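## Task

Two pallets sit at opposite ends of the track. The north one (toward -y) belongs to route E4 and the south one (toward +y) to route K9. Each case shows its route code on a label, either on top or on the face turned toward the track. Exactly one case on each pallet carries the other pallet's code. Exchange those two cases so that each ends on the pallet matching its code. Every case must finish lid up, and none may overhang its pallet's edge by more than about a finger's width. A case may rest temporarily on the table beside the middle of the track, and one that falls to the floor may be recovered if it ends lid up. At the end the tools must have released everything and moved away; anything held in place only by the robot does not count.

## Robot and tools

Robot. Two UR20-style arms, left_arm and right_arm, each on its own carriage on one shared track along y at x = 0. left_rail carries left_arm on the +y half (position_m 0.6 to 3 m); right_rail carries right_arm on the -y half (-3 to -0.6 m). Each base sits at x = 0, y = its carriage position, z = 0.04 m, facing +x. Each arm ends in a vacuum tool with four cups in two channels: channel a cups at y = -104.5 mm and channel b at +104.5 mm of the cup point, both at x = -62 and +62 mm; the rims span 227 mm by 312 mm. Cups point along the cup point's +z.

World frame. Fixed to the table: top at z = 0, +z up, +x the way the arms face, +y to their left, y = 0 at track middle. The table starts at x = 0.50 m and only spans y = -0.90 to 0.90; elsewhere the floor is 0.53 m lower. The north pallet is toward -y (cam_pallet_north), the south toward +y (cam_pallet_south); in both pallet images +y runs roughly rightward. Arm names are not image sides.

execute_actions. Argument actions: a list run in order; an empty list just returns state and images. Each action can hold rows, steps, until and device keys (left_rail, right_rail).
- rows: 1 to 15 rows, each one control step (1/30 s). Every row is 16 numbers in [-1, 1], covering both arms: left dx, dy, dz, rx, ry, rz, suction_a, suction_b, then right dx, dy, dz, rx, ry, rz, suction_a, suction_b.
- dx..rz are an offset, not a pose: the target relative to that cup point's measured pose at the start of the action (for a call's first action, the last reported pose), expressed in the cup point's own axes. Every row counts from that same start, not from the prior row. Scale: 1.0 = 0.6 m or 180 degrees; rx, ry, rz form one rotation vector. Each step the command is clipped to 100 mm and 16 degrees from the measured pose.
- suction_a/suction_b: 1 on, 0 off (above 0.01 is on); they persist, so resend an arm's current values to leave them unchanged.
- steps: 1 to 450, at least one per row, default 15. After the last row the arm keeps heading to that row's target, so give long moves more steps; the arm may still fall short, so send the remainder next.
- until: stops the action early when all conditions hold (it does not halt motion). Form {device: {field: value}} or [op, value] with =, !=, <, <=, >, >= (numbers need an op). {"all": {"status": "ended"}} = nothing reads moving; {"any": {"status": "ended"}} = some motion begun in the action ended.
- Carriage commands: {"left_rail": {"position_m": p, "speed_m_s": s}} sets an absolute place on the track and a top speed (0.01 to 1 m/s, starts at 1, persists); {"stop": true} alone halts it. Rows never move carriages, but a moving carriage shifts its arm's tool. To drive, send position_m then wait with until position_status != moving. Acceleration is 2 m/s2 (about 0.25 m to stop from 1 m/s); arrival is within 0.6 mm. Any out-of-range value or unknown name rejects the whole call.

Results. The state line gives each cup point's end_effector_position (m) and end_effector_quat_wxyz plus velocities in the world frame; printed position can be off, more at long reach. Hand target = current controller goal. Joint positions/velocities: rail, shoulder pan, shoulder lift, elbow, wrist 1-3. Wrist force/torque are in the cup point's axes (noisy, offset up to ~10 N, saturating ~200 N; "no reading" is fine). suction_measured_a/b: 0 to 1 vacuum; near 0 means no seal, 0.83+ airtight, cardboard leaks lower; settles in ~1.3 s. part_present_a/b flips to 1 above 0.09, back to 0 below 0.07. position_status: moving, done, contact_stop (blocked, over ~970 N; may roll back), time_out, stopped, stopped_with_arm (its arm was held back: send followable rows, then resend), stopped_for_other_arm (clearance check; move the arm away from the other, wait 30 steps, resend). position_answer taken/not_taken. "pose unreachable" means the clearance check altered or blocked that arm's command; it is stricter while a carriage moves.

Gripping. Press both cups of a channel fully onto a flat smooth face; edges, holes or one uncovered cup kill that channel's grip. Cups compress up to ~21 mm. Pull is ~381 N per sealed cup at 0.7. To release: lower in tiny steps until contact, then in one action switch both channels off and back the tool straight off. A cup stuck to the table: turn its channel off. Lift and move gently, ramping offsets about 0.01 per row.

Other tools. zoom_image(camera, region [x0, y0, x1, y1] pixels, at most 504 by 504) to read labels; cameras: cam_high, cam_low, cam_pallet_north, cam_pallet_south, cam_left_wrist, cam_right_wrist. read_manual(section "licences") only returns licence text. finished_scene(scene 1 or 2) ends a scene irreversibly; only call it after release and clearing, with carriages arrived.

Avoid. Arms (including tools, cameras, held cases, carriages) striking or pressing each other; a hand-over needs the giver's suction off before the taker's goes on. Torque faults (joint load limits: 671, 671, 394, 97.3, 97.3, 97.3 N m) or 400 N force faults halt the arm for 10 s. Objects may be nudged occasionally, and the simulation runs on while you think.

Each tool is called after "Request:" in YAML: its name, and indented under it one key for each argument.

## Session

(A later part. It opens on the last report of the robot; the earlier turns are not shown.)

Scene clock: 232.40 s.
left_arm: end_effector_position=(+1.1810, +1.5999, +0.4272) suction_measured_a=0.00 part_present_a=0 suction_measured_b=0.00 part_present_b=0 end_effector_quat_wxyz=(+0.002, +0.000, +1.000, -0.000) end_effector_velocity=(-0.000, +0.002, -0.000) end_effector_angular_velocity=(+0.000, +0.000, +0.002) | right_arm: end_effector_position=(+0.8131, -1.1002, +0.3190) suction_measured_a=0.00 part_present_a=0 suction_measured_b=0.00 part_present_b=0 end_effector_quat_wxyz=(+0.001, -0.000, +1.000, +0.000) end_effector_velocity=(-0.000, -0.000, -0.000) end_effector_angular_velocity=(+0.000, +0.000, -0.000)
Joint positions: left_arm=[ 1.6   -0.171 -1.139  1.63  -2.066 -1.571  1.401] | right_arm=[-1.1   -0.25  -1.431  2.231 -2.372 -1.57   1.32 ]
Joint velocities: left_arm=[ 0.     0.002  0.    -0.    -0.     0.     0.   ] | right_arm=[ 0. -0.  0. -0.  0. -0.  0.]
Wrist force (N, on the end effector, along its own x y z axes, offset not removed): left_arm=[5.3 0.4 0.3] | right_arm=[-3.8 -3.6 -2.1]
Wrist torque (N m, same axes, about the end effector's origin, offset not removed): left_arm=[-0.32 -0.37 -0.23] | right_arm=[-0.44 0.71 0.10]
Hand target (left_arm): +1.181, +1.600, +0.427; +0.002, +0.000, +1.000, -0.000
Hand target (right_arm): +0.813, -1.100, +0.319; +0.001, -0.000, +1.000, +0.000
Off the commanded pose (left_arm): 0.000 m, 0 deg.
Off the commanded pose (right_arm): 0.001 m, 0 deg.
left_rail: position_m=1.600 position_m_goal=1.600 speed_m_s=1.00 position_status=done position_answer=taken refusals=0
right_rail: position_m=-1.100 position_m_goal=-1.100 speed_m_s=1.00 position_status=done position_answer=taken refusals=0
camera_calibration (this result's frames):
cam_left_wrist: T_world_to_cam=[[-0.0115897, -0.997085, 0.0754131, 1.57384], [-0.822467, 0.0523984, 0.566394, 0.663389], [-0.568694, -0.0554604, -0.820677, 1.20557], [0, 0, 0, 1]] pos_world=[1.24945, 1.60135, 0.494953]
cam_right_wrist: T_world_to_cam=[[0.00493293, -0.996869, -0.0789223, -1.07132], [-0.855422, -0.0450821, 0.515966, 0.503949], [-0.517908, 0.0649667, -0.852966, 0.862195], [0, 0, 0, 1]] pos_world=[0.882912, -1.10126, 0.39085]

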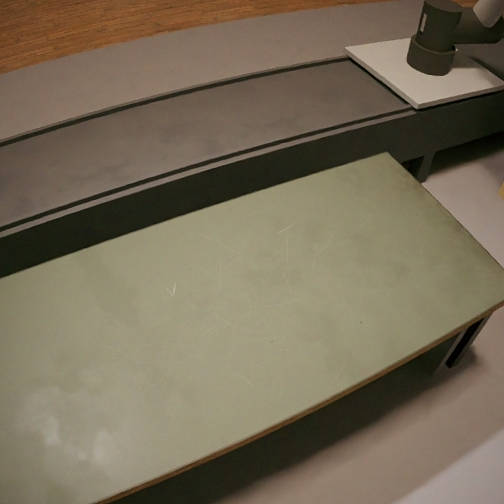

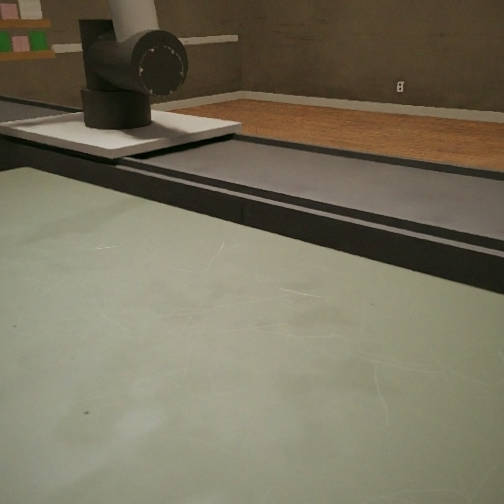

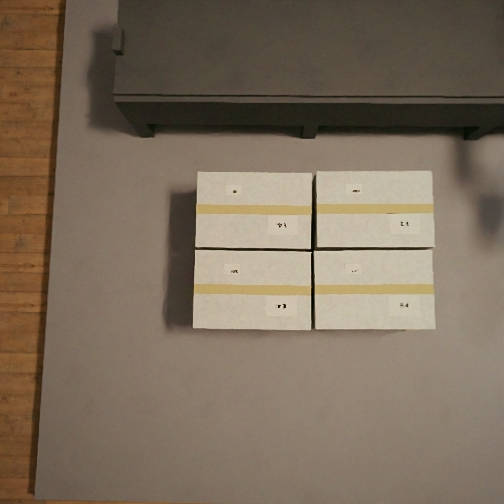

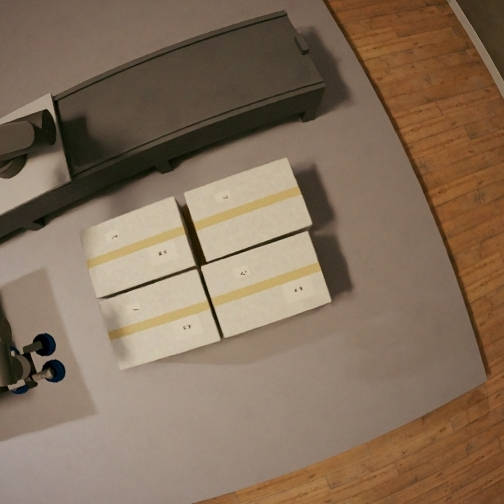

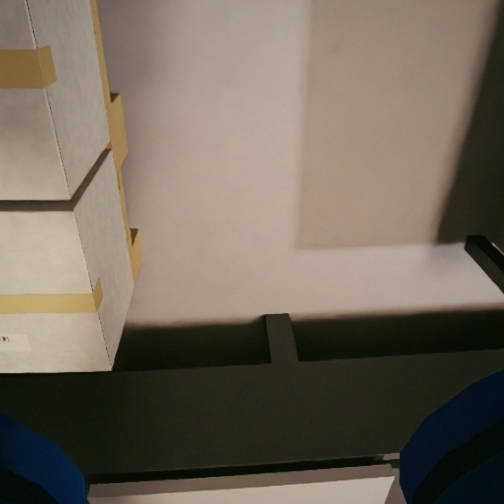

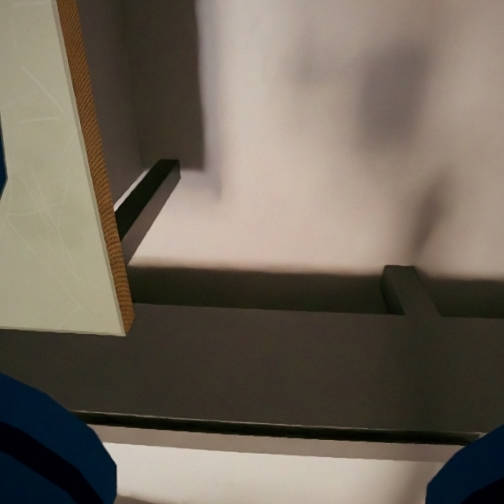

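Request:
execute_actions:
  actions:
    - {"left_rail":{"position_m":2.79},"rows":[[0.68,0,0,0,0,0,0,0,0,0,0,0,0,0,0,0]],"steps":80}
    - {"rows":[[0,0,0.79,0,0,0,0,0,0,0,0,0,0,0,0,0]],"steps":70}
    - {"rows":[[0,0,0.09,0,0,0,1,1,0,0,0,0,0,0,0,0]],"steps":55}
    - {"rows":[[0,0,-0.03,0,0,0,1,1,0,0,0,0,0,0,0,0]],"steps":25}
    - {"rows":[[-0.028,-0.045,0,0,0,0,1,1,0,0,0,0,0,0,0,0]],"steps":35}
    - {"rows":[[0,0,0.028,0,0,0,1,1,0,0,0,0,0,0,0,0]],"steps":25}
    - {"steps":15,"rows":[[0,0,0,0,0,0,0,0,0,0,0,0,0,0,0,0]]}
    - {"rows":[[0,0,-0.7,0,0,0,0,0,0,0,0,0,0,0,0,0]],"steps":55}
    - {"left_rail":{"position_m":1.6},"steps":100,"until":{"all":{"status":"ended"}}}

Request:
zoom_image:
  camera: "cam_pallet_south"
  region: [60, 130, 350, 380]

Scene clock: 256.90 s.
left_arm: end_effector_position=(+0.7904, +1.5731, +0.3190) suction_measured_a=0.00 part_present_a=0 suction_measured_b=0.00 part_present_b=0 end_effector_quat_wxyz=(+0.002, +0.001, +1.000, -0.001) end_effector_velocity=(-0.000, +0.000, +0.000) end_effector_angular_velocity=(-0.000, -0.000, -0.000) | right_arm: end_effector_position=(+0.8131, -1.1002, +0.3190) suction_measured_a=0.00 part_present_a=0 suction_measured_b=0.00 part_present_b=0 end_effector_quat_wxyz=(+0.001, -0.000, +1.000, +0.000) end_effector_velocity=(+0.000, +0.000, +0.000) end_effector_angular_velocity=(+0.000, -0.000, +0.000)
Joint positions: left_arm=[ 1.6   -0.291 -1.455  2.261 -2.381 -1.571  1.281] | right_arm=[-1.1   -0.25  -1.431  2.231 -2.372 -1.57   1.32 ]
Joint velocities: left_arm=[ 0.  0. -0.  0. -0. -0.  0.] | right_arm=[ 0.  0. -0. -0. -0.  0. -0.]
Wrist force (N, on the end effector, along its own x y z axes, offset not removed): left_arm=[-0.7 -1.9 0.5] | right_arm=[-3.2 -2.0 3.2]
Wrist torque (N m, same axes, about the end effector's origin, offset not removed): left_arm=[-0.63 0.44 -0.09] | right_arm=[-0.22 0.64 0.37]
Hand target (left_arm): +0.790, +1.573, +0.319; +0.002, +0.000, +1.000, -0.001
Hand target (right_arm): +0.813, -1.100, +0.319; +0.001, -0.000, +1.000, +0.000
Off the commanded pose (left_arm): 0.001 m, 0 deg.
Off the commanded pose (right_arm): 0.000 m, 0 deg.
left_rail: position_m=1.600 position_m_goal=1.600 speed_m_s=1.00 position_status=done position_answer=taken refusals=0
right_rail: position_m=-1.100 position_m_goal=-1.100 speed_m_s=1.00 position_status=done position_answer=taken refusals=0
camera_calibration (this result's frames):
cam_left_wrist: T_world_to_cam=[[-0.0119798, -0.997055, 0.0757508, 1.55086], [-0.822554, 0.0529016, 0.566221, 0.404211], [-0.568561, -0.0555259, -0.820765, 0.893137], [0, 0, 0, 1]] pos_world=[0.858868, 1.57451, 0.386704]
cam_right_wrist: T_world_to_cam=[[0.00493102, -0.996868, -0.0789293, -1.07132], [-0.855407, -0.045086, 0.515991, 0.503935], [-0.517933, 0.0649723, -0.85295, 0.862195], [0, 0, 0, 1]] pos_world=[0.882911, -1.10126, 0.390825]

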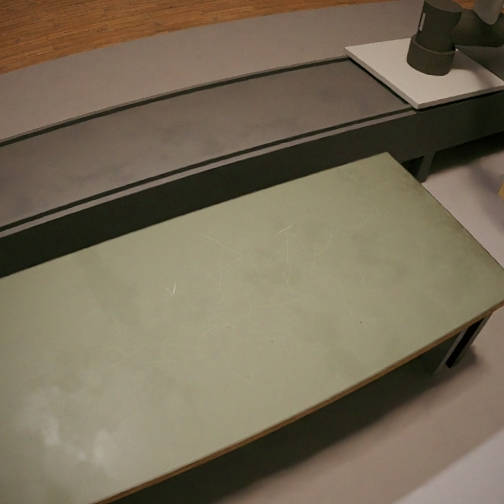

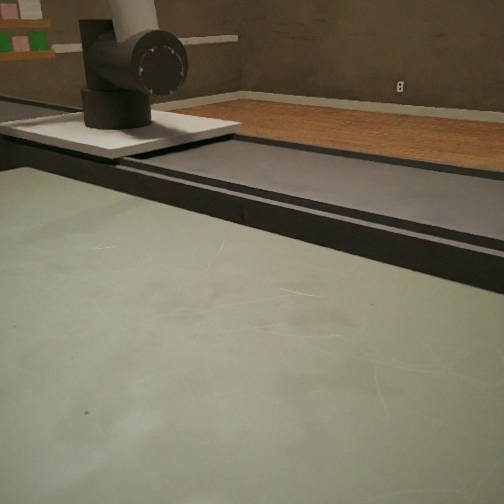

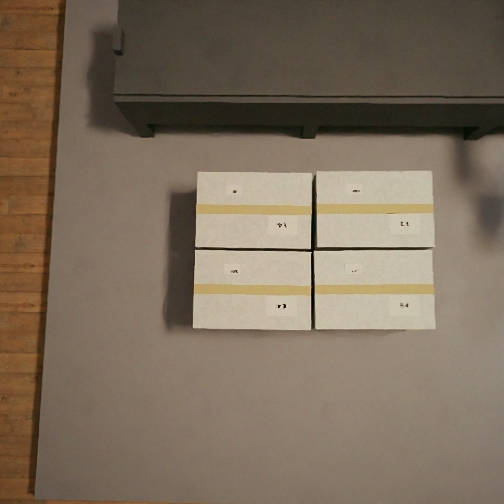

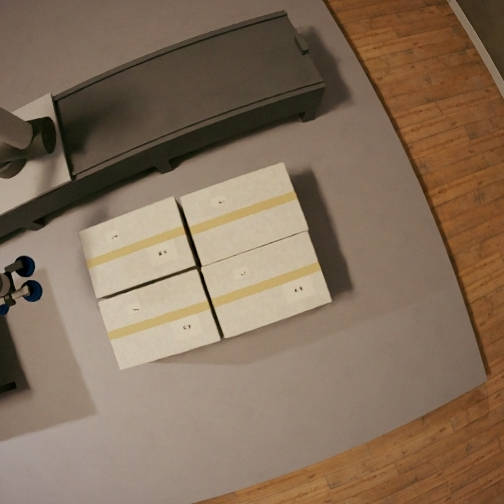

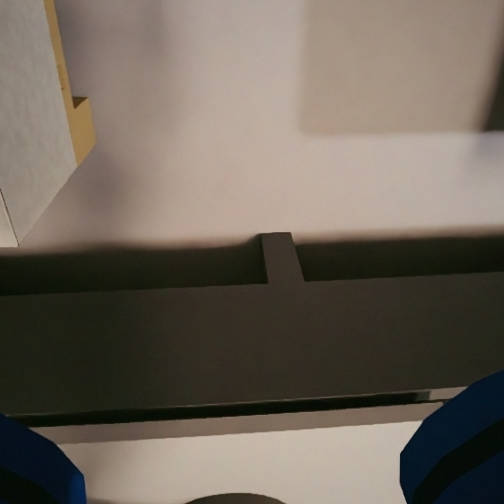

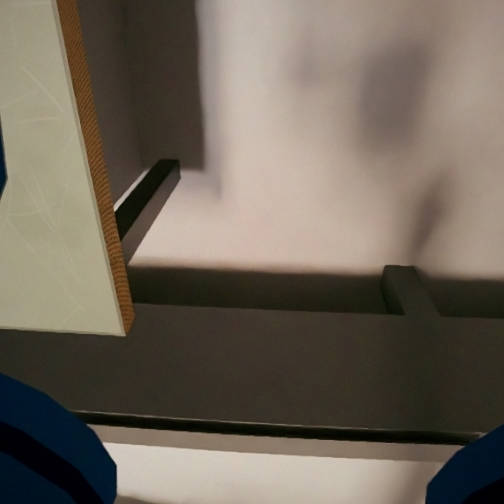

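Region (60, 130, 350, 380) of cam_pallet_south's 504x504 image, scaled by 1.738, with more detail than that image has; it fills the top 434 rows of this view, and the rest is white.

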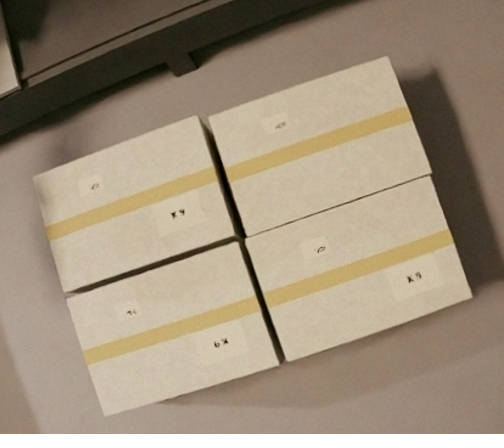

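Matches the original layout.

Request:
finished_scene:
  scene: 1

The scene is finished: the task was done.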